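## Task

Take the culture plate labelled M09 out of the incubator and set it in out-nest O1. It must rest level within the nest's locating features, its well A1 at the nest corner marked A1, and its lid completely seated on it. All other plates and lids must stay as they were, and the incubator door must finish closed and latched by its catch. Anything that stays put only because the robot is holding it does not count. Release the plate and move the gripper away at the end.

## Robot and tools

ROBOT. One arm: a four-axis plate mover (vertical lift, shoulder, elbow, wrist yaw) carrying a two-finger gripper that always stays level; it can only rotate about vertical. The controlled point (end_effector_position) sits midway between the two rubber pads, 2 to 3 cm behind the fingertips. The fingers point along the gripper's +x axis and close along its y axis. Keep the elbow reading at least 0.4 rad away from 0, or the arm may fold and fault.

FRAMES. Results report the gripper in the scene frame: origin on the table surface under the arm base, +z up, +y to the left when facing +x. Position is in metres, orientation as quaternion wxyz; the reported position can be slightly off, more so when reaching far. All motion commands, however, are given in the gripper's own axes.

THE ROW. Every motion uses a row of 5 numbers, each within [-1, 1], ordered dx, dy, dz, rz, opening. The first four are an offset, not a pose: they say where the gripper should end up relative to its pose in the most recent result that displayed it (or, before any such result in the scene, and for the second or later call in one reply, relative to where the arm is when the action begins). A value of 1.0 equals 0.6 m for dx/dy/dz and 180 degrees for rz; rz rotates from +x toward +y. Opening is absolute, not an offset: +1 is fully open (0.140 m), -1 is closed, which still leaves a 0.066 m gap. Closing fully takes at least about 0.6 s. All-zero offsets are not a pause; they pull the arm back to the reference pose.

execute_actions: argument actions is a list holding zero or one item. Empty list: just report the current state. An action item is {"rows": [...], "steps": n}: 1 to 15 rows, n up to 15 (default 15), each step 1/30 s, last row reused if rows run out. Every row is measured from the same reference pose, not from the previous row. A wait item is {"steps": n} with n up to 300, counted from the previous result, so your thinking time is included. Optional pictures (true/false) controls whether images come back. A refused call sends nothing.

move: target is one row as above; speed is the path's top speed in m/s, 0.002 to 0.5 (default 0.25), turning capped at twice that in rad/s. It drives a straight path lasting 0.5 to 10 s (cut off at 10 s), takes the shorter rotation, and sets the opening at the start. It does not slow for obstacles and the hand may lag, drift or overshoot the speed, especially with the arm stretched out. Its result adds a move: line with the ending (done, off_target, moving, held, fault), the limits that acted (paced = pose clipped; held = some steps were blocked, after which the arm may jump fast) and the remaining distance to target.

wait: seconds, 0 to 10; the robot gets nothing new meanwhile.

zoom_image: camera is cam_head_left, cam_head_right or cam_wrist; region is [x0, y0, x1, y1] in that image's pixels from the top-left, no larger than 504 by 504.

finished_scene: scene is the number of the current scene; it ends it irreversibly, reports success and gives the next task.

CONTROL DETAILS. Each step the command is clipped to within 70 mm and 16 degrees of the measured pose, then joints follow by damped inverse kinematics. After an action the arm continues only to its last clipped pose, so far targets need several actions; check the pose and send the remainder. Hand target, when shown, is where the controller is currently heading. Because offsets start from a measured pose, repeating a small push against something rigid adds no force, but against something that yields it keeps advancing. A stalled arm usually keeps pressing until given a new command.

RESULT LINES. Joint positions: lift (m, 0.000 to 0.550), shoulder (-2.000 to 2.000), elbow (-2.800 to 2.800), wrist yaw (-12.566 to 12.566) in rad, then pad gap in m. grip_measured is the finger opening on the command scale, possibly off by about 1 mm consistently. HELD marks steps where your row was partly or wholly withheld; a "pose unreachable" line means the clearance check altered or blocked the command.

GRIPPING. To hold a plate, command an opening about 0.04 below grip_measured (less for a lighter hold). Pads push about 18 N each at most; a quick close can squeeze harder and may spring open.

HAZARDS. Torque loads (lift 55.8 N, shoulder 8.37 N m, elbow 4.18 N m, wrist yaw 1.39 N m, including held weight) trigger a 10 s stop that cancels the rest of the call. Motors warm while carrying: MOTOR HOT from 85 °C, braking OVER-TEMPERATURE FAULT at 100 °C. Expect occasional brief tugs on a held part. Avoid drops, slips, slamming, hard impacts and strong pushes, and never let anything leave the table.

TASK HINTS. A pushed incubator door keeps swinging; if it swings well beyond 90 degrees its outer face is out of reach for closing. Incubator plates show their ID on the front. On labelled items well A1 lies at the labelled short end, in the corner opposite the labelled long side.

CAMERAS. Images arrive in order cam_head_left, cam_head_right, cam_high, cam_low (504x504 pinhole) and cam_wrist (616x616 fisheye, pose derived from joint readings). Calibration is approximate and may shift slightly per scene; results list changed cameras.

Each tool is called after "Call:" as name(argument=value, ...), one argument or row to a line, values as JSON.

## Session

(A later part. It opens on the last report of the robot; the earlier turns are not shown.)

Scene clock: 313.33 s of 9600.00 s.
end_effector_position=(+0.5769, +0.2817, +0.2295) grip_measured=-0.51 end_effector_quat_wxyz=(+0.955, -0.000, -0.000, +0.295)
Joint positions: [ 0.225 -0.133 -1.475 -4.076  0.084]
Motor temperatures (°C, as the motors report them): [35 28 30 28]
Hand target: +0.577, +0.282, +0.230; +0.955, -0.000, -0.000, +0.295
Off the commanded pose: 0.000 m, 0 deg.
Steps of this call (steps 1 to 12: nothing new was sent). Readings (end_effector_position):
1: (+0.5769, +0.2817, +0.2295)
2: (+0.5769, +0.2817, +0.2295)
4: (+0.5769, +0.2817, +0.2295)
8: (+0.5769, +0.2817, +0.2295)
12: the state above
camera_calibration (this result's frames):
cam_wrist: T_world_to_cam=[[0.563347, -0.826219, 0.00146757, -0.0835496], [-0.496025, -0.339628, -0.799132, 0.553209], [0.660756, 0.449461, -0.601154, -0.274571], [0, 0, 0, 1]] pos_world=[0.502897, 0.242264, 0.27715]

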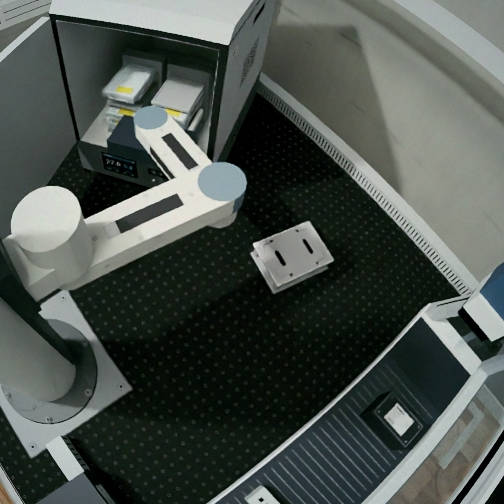

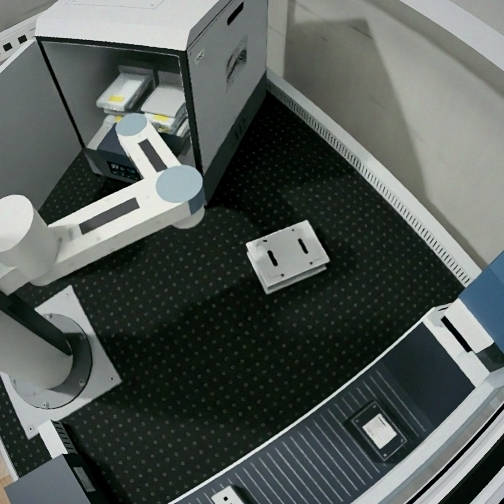

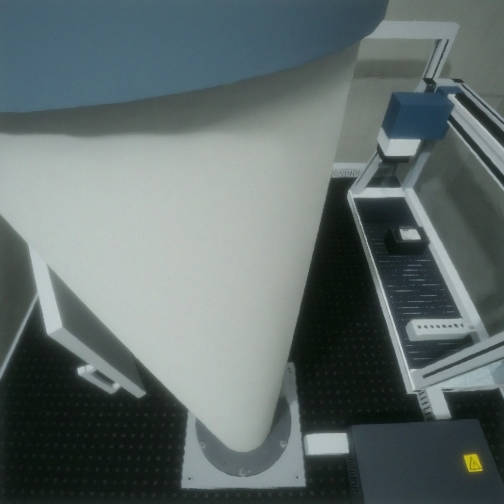

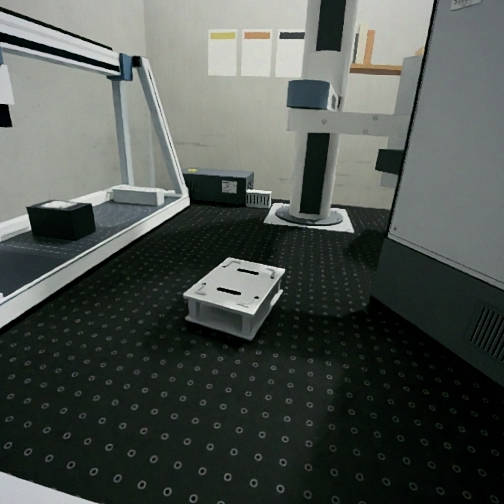

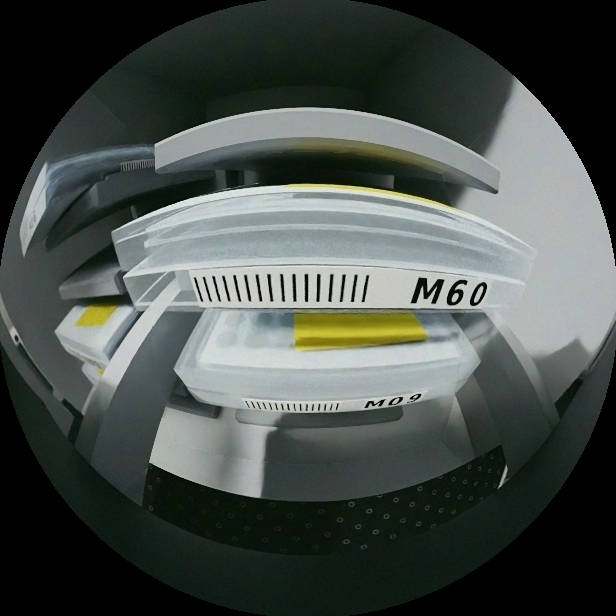

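Call:
execute_actions(
  actions=[
    {"rows": [[0,0,0,0,-0.545],[0,0,0,0,-0.555],[0,0,0,0,-0.555],[0,0,0,0,-0.555],[0,0,0.0008,0,-0.555],[0,0,0.0017,0,-0.555],[0,0,0.0026,0,-0.555],[0,0,0.0035,0,-0.555],[0,0,0.0044,0,-0.555],[0,0,0.0053,0,-0.555],[0,0,0.0062,0,-0.555],[0,0,0.007,0,-0.555],[0,0,0.0075,0,-0.555],[0,0,0.0075,0,-0.555],[0,0,0.0075,0,-0.555]], "steps": 15},
  ],
)

Scene clock: 317.53 s of 9600.00 s.
end_effector_position=(+0.5769, +0.2817, +0.2340) grip_measured=-0.51 end_effector_quat_wxyz=(+0.955, -0.000, -0.000, +0.295)
Joint positions: [ 0.229 -0.133 -1.475 -4.076  0.084]
Motor temperatures (°C, as the motors report them): [35 28 30 28]
Hand target: +0.577, +0.282, +0.234; +0.955, -0.000, -0.000, +0.295
Off the commanded pose: 0.000 m, 0 deg.
Steps of this call (steps 1 to 90: nothing new was sent; then 0.70 s passed at rest; steps 91 to 105: all 15 steps of this action). Readings (end_effector_position):
91: (+0.5769, +0.2817, +0.2295)
92: (+0.5769, +0.2817, +0.2295)
94: (+0.5769, +0.2817, +0.2295)
98: (+0.5769, +0.2817, +0.2312)
105: the state above
camera_calibration (this result's frames):
cam_wrist: T_world_to_cam=[[0.563347, -0.826219, 0.00146757, -0.0835561], [-0.496025, -0.339628, -0.799132, 0.55681], [0.660757, 0.44946, -0.601154, -0.271862], [0, 0, 0, 1]] pos_world=[0.502898, 0.242264, 0.281657]

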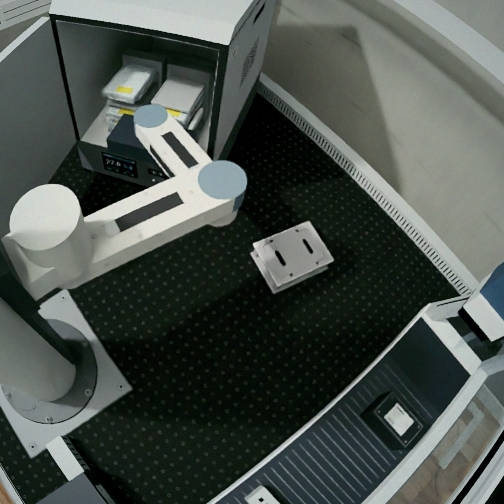

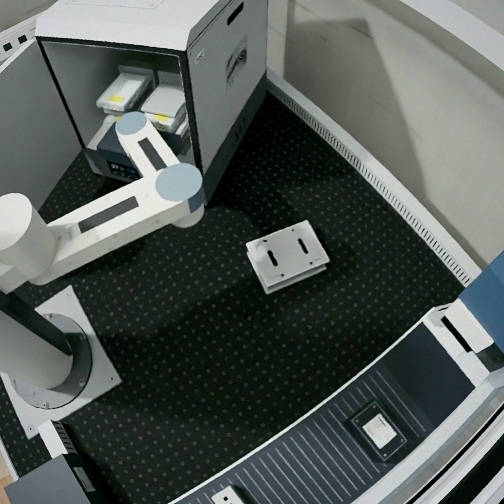

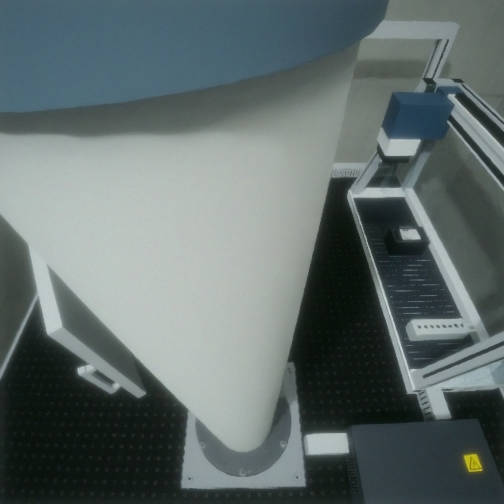

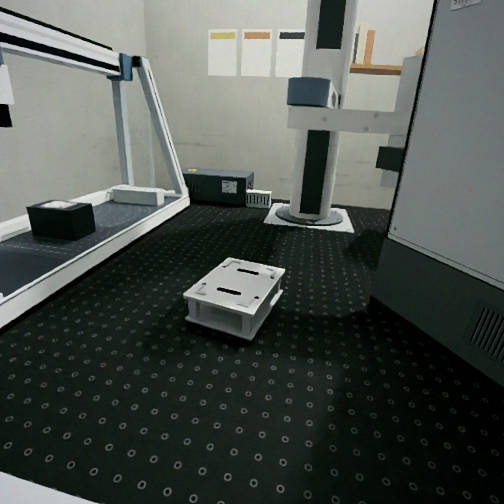

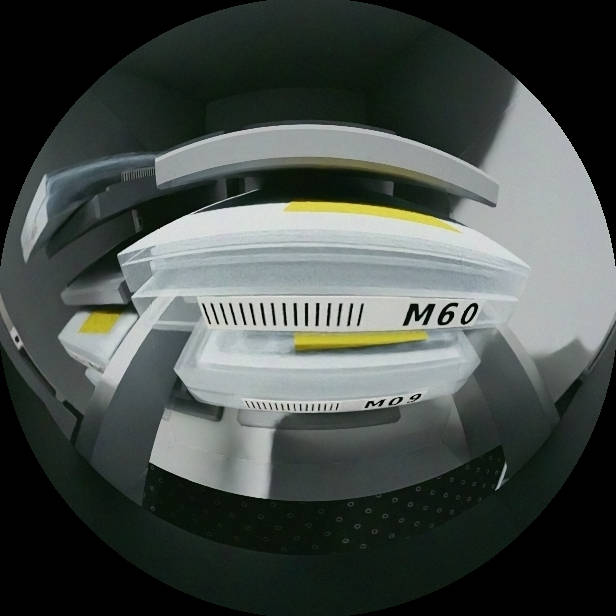

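Call:
move(
  target=[-0.3167, 0.0, 0.0, 0.0, -0.555],
  speed=0.15,
)

Call:
move(
  target=[0.0291, -0.6109, -0.1067, -0.2547, -0.555],
  speed=0.25,
)

Scene clock: 361.60 s of 9600.00 s.
end_effector_position=(+0.4199, +0.1746, +0.2340) grip_measured=-0.51 end_effector_quat_wxyz=(+0.955, -0.000, -0.000, +0.296)
Joint positions: [ 0.229 -0.39  -0.61  -4.683  0.084]
Motor temperatures (°C, as the motors report them): [35 28 30 28]
Hand target: +0.420, +0.175, +0.234; +0.955, -0.000, -0.000, +0.295
Off the commanded pose: 0.000 m, 0 deg.
After step 90, 39.50 s passed at rest.
move: done
camera_calibration (this result's frames):
cam_wrist: T_world_to_cam=[[0.563648, -0.826014, 0.00146757, -0.0837524], [-0.495902, -0.339808, -0.799132, 0.442497], [0.660593, 0.449701, -0.601154, -0.11994], [0, 0, 0, 1]] pos_world=[0.345873, 0.135121, 0.281634]

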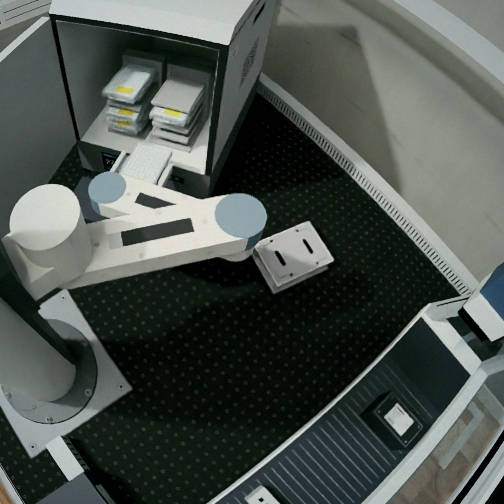

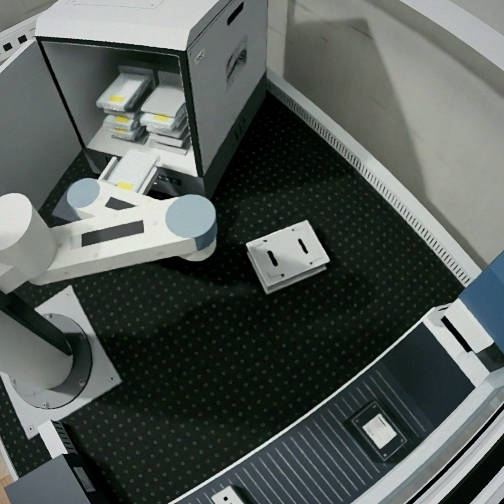

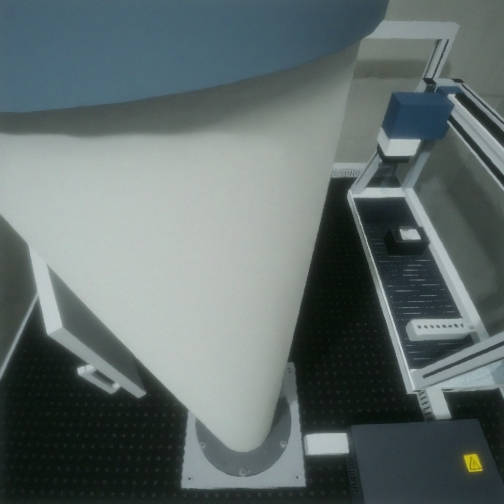

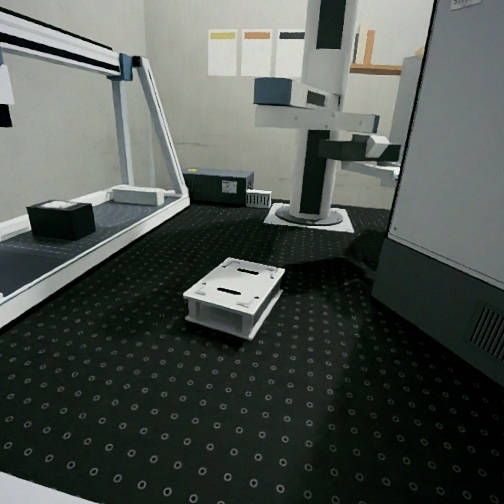

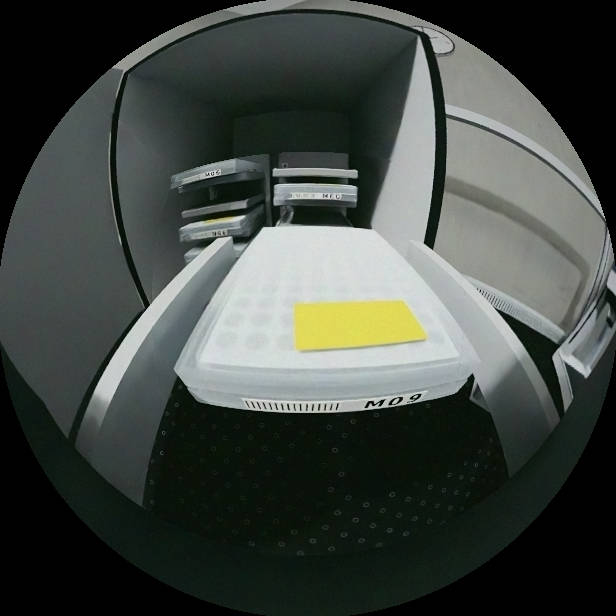

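Scene clock: 363.57 s of 9600.00 s.
end_effector_position=(+0.6411, -0.1184, +0.1699) grip_measured=-0.51 end_effector_quat_wxyz=(+0.995, -0.000, -0.000, -0.100)
Joint positions: [ 0.165 -1.038 -1.424 -4.022  0.084]
Motor temperatures (°C, as the motors report them): [35 28 30 28]
Hand target: +0.641, -0.118, +0.170; +0.995, -0.000, -0.000, -0.100
Off the commanded pose: 0.000 m, 0 deg.
move: done
camera_calibration (this result's frames):
cam_wrist: T_world_to_cam=[[-0.200851, -0.979621, 0.00146757, 0.0214979], [-0.58914, 0.119593, -0.799132, 0.515562], [0.782671, -0.161371, -0.601154, -0.323404], [0, 0, 0, 1]] pos_world=[0.561175, -0.0927859, 0.217555]

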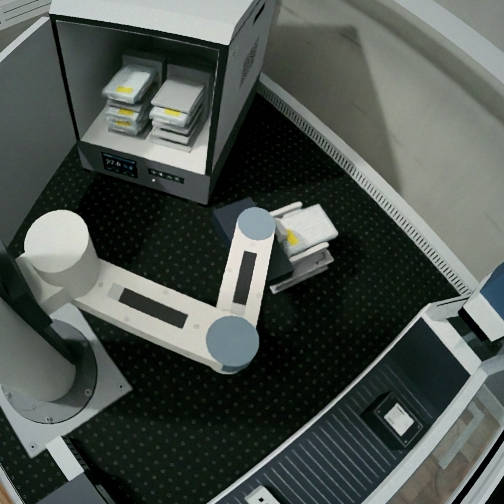

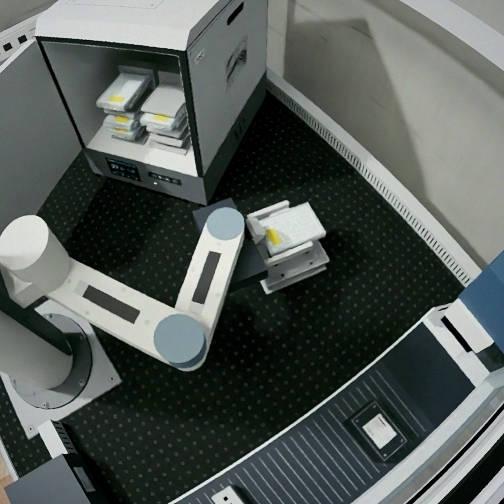

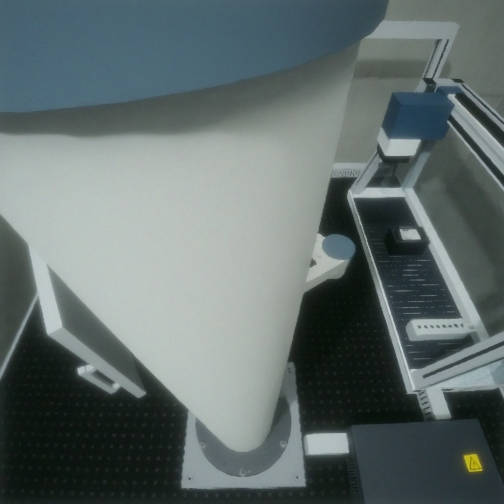

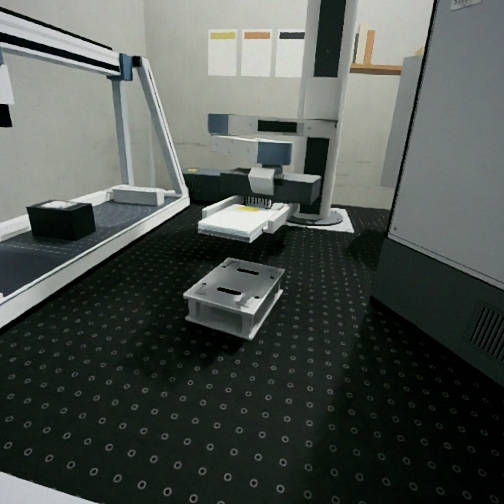

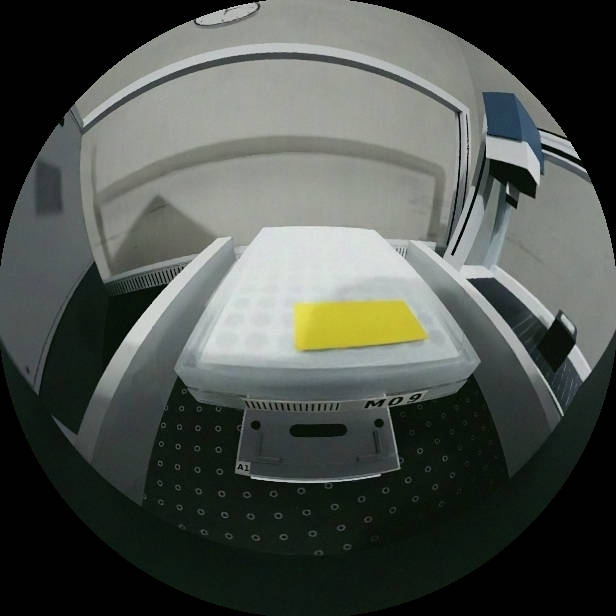

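Call:
zoom_image(
  camera="cam_wrist",
  region=[225, 400, 325, 490],
)

Call:
zoom_image(
  camera="cam_wrist",
  region=[315, 400, 415, 490],
)

Call:
zoom_image(
  camera="cam_low",
  region=[170, 160, 330, 320],
)

Call:
zoom_image(
  camera="cam_head_right",
  region=[230, 190, 340, 300],
)

Region (225, 400, 325, 490) of cam_wrist's 616x616 image, scaled by 5.040, with more detail than that image has; it fills the top 454 rows of this view, and the rest is white.

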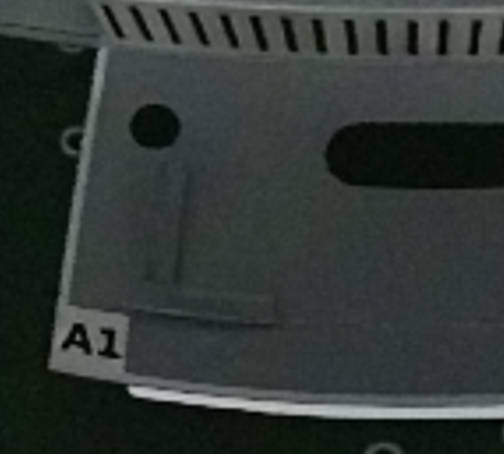

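Region (315, 400, 415, 490) of cam_wrist's 616x616 image, scaled by 5.040, with more detail than that image has; it fills the top 454 rows of this view, and the rest is white.

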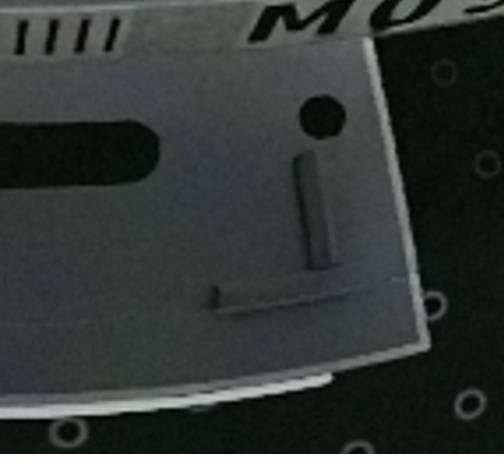

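Region (170, 160, 330, 320) of cam_low's 504x504 image, scaled by 3.150, with more detail than that image has.

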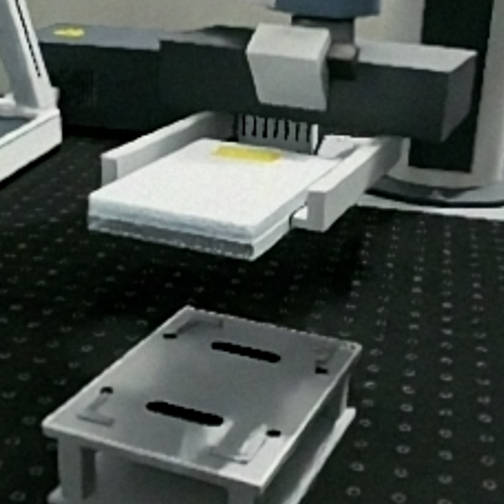

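Region (230, 190, 340, 300) of cam_head_right's 504x504 image, scaled by 4.582, with more detail than that image has.

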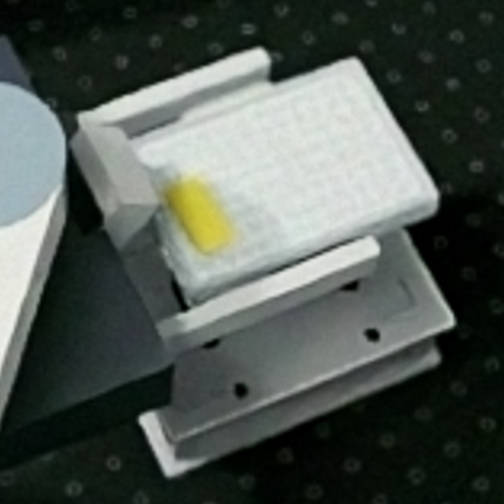

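Call:
move(
  target=[0.0055, 0.0005, -0.1517, 0.0, -0.555],
  speed=0.15,
)

Call:
zoom_image(
  camera="cam_wrist",
  region=[150, 360, 310, 490],
)

Call:
zoom_image(
  camera="cam_wrist",
  region=[350, 360, 510, 490],
)

Call:
zoom_image(
  camera="cam_low",
  region=[175, 230, 305, 330],
)

Scene clock: 390.57 s of 9600.00 s.
end_effector_position=(+0.6443, -0.1189, +0.0789) grip_measured=-0.51 end_effector_quat_wxyz=(+0.995, -0.000, -0.000, -0.101)
Joint positions: [ 0.074 -1.03  -1.441 -4.014  0.084]
Motor temperatures (°C, as the motors report them): [35 28 30 28]
Hand target: +0.644, -0.119, +0.079; +0.995, -0.000, -0.000, -0.100
Off the commanded pose: 0.000 m, 0 deg.
After step 90, 23.03 s passed at rest.
move: done
camera_calibration (this result's frames):
cam_wrist: T_world_to_cam=[[-0.201216, -0.979546, 0.00146757, 0.022057], [-0.589095, 0.119813, -0.799132, 0.444731], [0.782611, -0.161663, -0.601154, -0.380752], [0, 0, 0, 1]] pos_world=[0.564407, -0.0932321, 0.126476]

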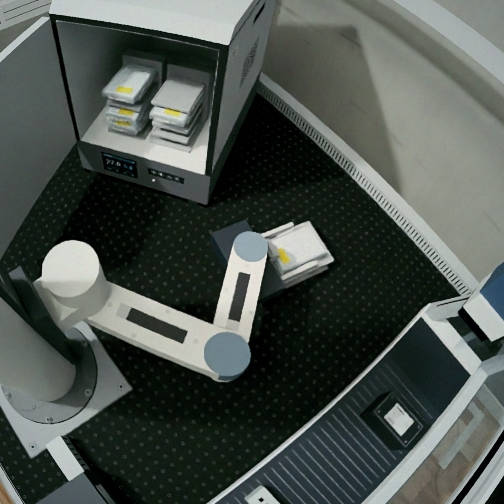

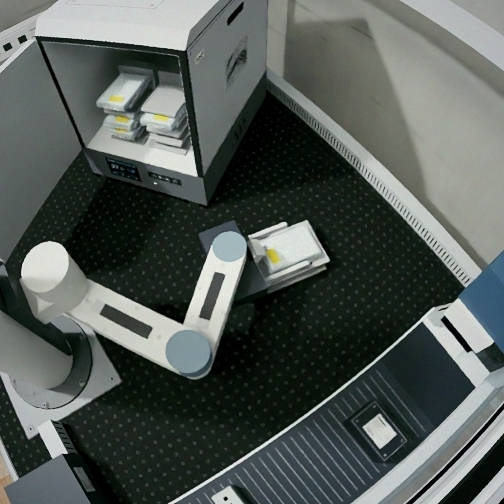

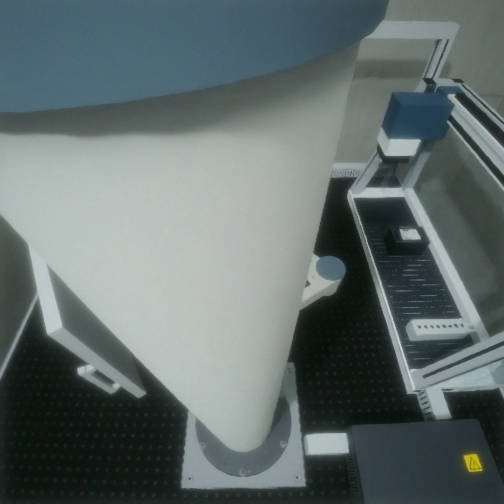

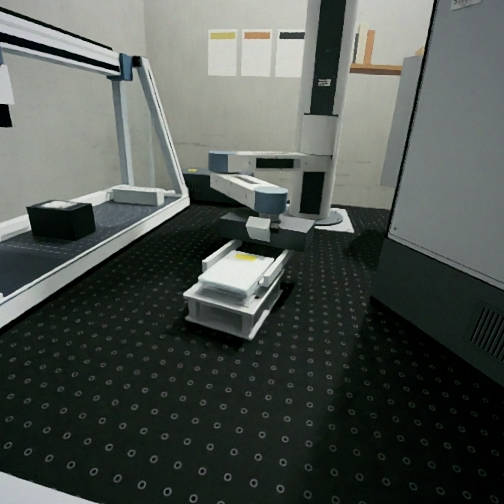

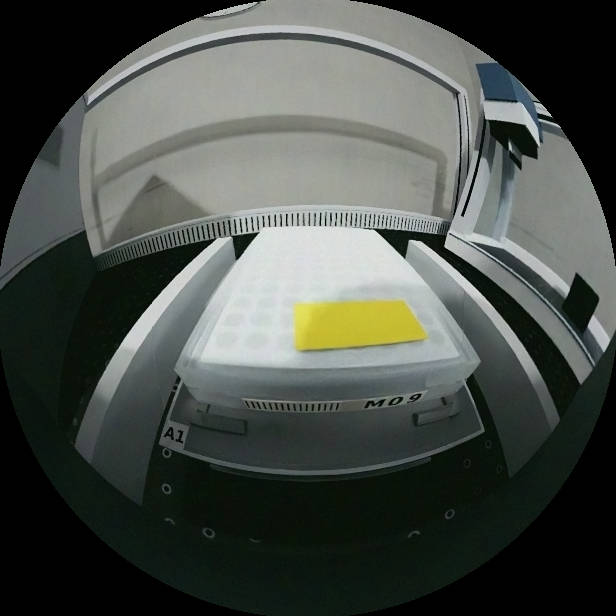

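Region (150, 360, 310, 490) of cam_wrist's 616x616 image, scaled by 3.150, with more detail than that image has; it fills the top 410 rows of this view, and the rest is white.

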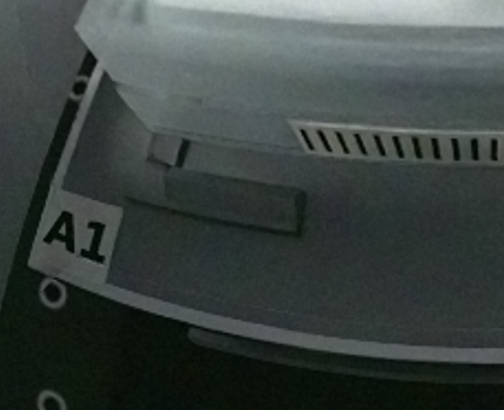

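Region (350, 360, 510, 490) of cam_wrist's 616x616 image, scaled by 3.150, with more detail than that image has; it fills the top 410 rows of this view, and the rest is white.

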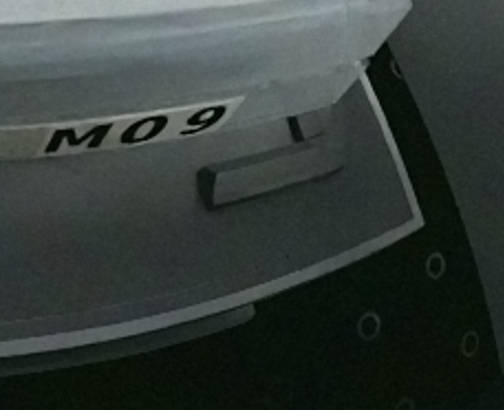

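Region (175, 230, 305, 330) of cam_low's 504x504 image, scaled by 3.877, with more detail than that image has; it fills the top 388 rows of this view, and the rest is white.

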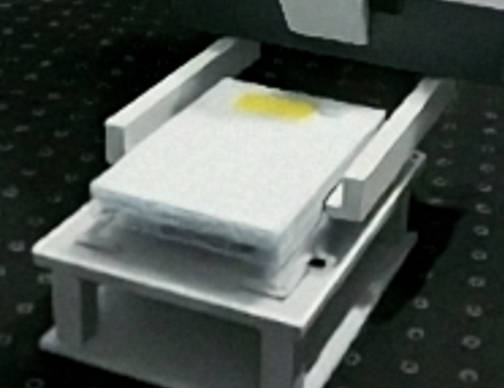

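Call:
zoom_image(
  camera="cam_wrist",
  region=[180, 385, 260, 445],
)

Call:
zoom_image(
  camera="cam_wrist",
  region=[400, 375, 480, 435],
)

Region (180, 385, 260, 445) of cam_wrist's 616x616 image, scaled by 6.300, with more detail than that image has; it fills the top 378 rows of this view, and the rest is white.

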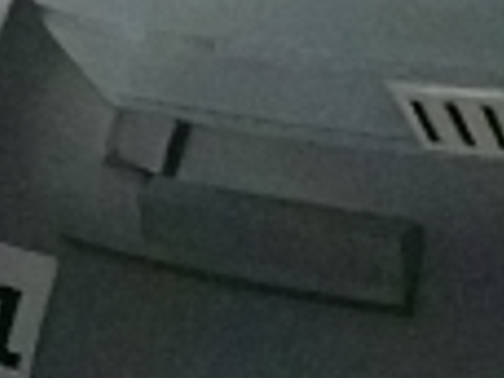

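Region (400, 375, 480, 435) of cam_wrist's 616x616 image, scaled by 6.300, with more detail than that image has; it fills the top 378 rows of this view, and the rest is white.

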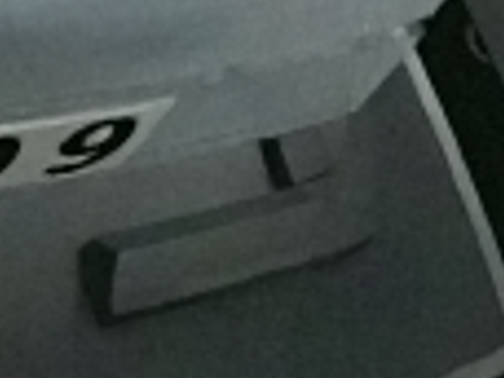

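Call:
move(
  target=[0.0, 0.0007, -0.0147, 0.0, -0.555],
  speed=0.02,
)

Call:
zoom_image(
  camera="cam_wrist",
  region=[160, 375, 260, 450],
)

Call:
zoom_image(
  camera="cam_wrist",
  region=[400, 365, 500, 440],
)

Call:
zoom_image(
  camera="cam_low",
  region=[180, 250, 290, 325],
)

Scene clock: 414.60 s of 9600.00 s.
end_effector_position=(+0.6444, -0.1186, +0.0700) grip_measured=-0.51 end_effector_quat_wxyz=(+0.995, -0.000, -0.000, -0.101)
Joint positions: [ 0.065 -1.029 -1.441 -4.015  0.084]
Motor temperatures (°C, as the motors report them): [35 28 30 28]
Hand target: +0.644, -0.119, +0.070; +0.995, -0.000, -0.000, -0.101
Off the commanded pose: 0.000 m, 0 deg.
After step 90, 20.33 s passed at rest.
move: done
camera_calibration (this result's frames):
cam_wrist: T_world_to_cam=[[-0.201344, -0.979519, 0.00146757, 0.0224315], [-0.589079, 0.11989, -0.799132, 0.437646], [0.782589, -0.161765, -0.601154, -0.386103], [0, 0, 0, 1]] pos_world=[0.564484, -0.0929555, 0.117596]

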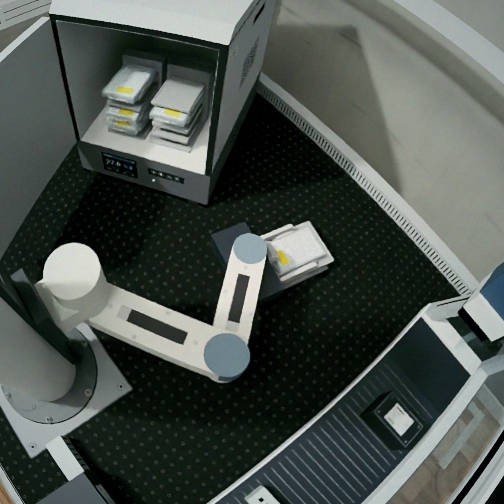

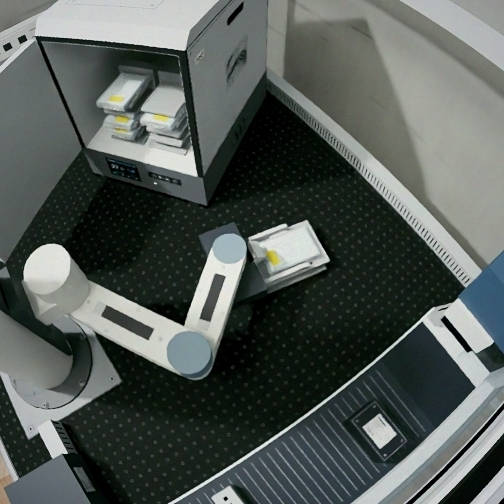

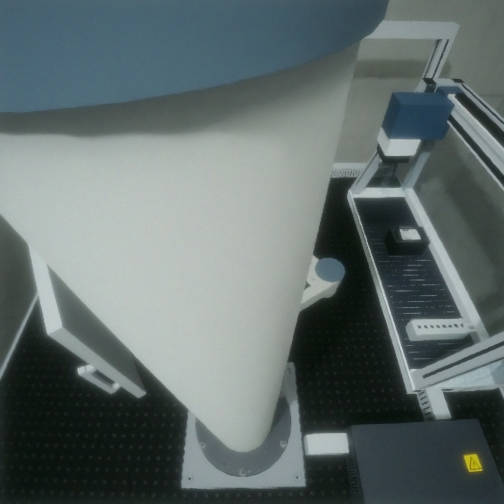

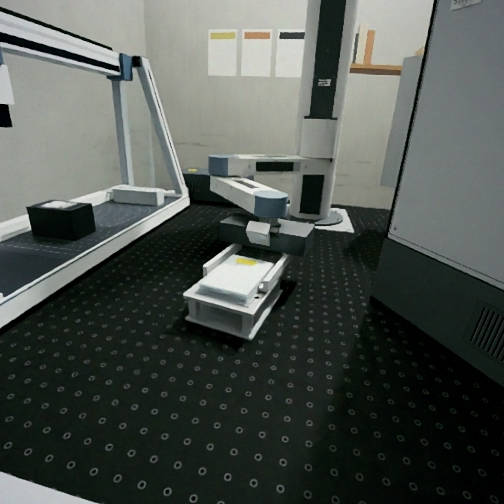

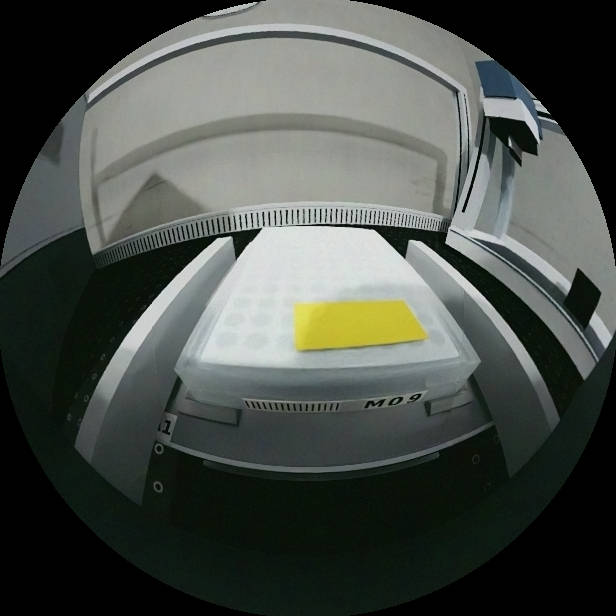

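Region (160, 375, 260, 450) of cam_wrist's 616x616 image, scaled by 5.040, with more detail than that image has; it fills the top 378 rows of this view, and the rest is white.

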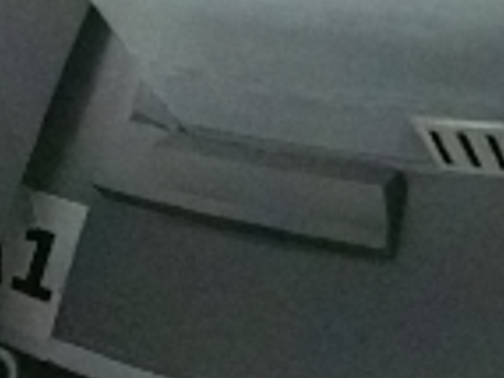

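Region (400, 365, 500, 440) of cam_wrist's 616x616 image, scaled by 5.040, with more detail than that image has; it fills the top 378 rows of this view, and the rest is white.

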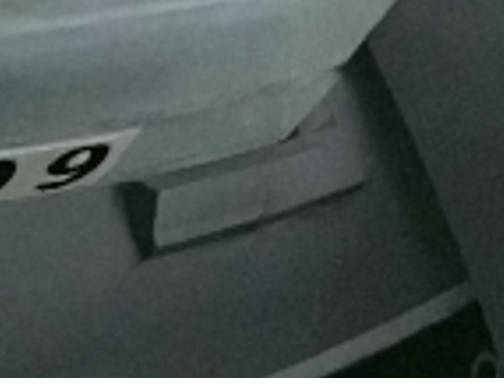

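Region (180, 250, 290, 325) of cam_low's 504x504 image, scaled by 4.582, with more detail than that image has; it fills the top 344 rows of this view, and the rest is white.

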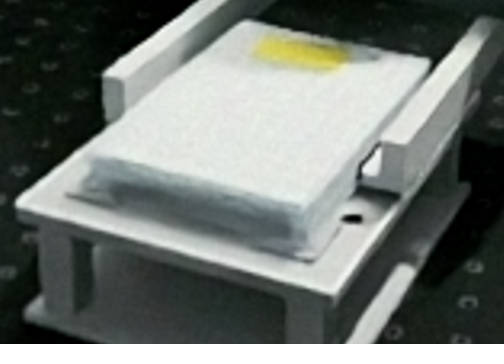

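Call:
execute_actions(
  actions=[
    {"rows": [[0,0,-0.0003,0,-0.555],[0,0,-0.0006,0,-0.555],[0,0,-0.0009,0,-0.555],[0,0,-0.0012,0,-0.555],[0,0,-0.0015,0,-0.555],[0,0,-0.0015,0,-0.555],[0,0,-0.0015,0,-0.555],[0,0,-0.0015,0,-0.53],[0,0,-0.0015,0,-0.51],[0,0,-0.0015,0,-0.49],[0,0,-0.0015,0,-0.46],[0,0,-0.0015,0,-0.40],[0,0,-0.0015,0,-0.30],[0,0,-0.0015,0,-0.20],[0,0,-0.0015,0,-0.10]], "steps": 15},
  ],
)

Scene clock: 423.17 s of 9600.00 s.
end_effector_position=(+0.6444, -0.1187, +0.0691) grip_measured=-0.15 end_effector_quat_wxyz=(+0.995, -0.000, -0.000, -0.101)
Joint positions: [ 0.064 -1.029 -1.441 -4.015  0.097]
Motor temperatures (°C, as the motors report them): [35 28 30 28]
Hand target: +0.644, -0.119, +0.069; +0.995, -0.000, -0.000, -0.101
Off the commanded pose: 0.000 m, 0 deg.
Steps of this call (steps 1 to 90: nothing new was sent; then 5.07 s passed at rest; steps 91 to 105: all 15 steps of this action). Readings (end_effector_position):
91: (+0.6444, -0.1186, +0.0699)
92: (+0.6444, -0.1187, +0.0697)
94: (+0.6444, -0.1187, +0.0694)
98: (+0.6444, -0.1187, +0.0691)
105: the state above
camera_calibration (this result's frames):
cam_wrist: T_world_to_cam=[[-0.201378, -0.979513, 0.00146757, 0.0224412], [-0.589075, 0.119911, -0.799132, 0.436915], [0.782584, -0.161792, -0.601154, -0.386651], [0, 0, 0, 1]] pos_world=[0.564482, -0.0929663, 0.116683]

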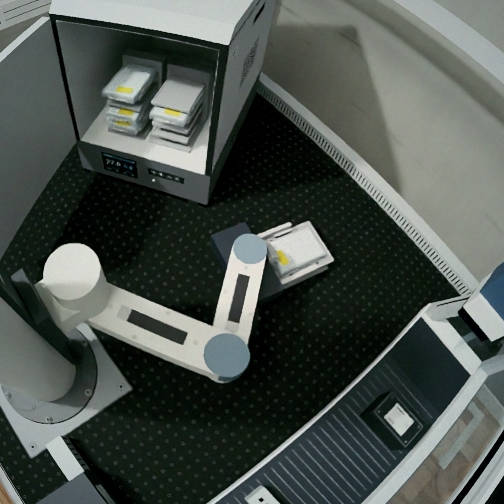

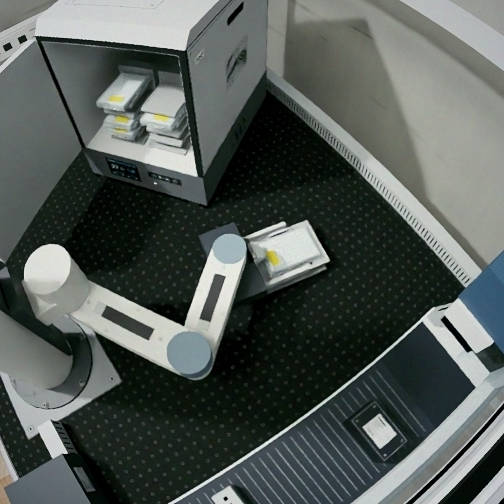

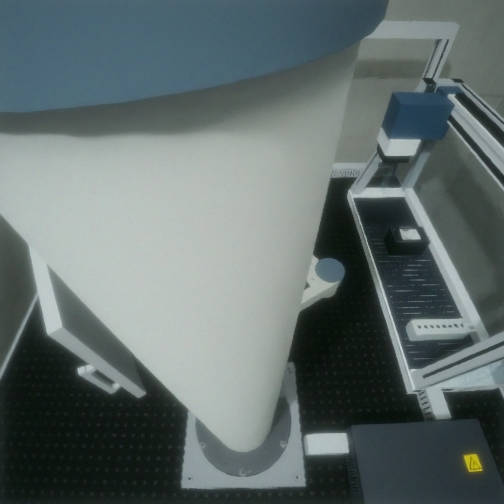

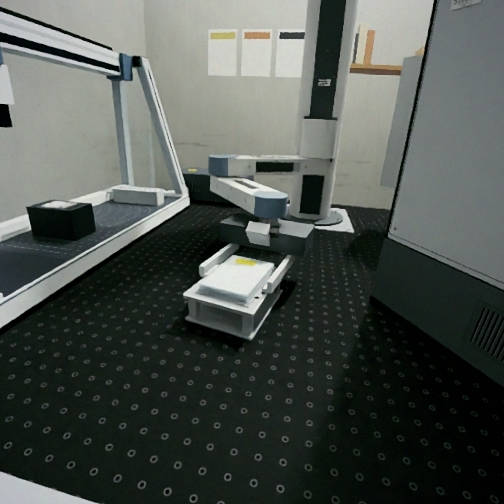

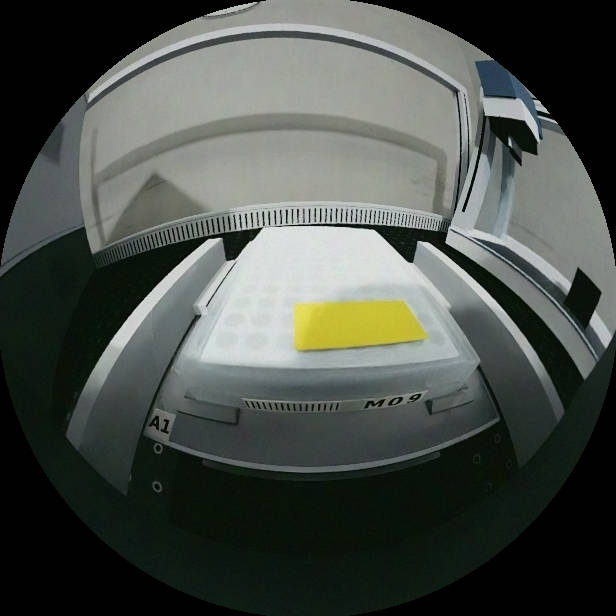

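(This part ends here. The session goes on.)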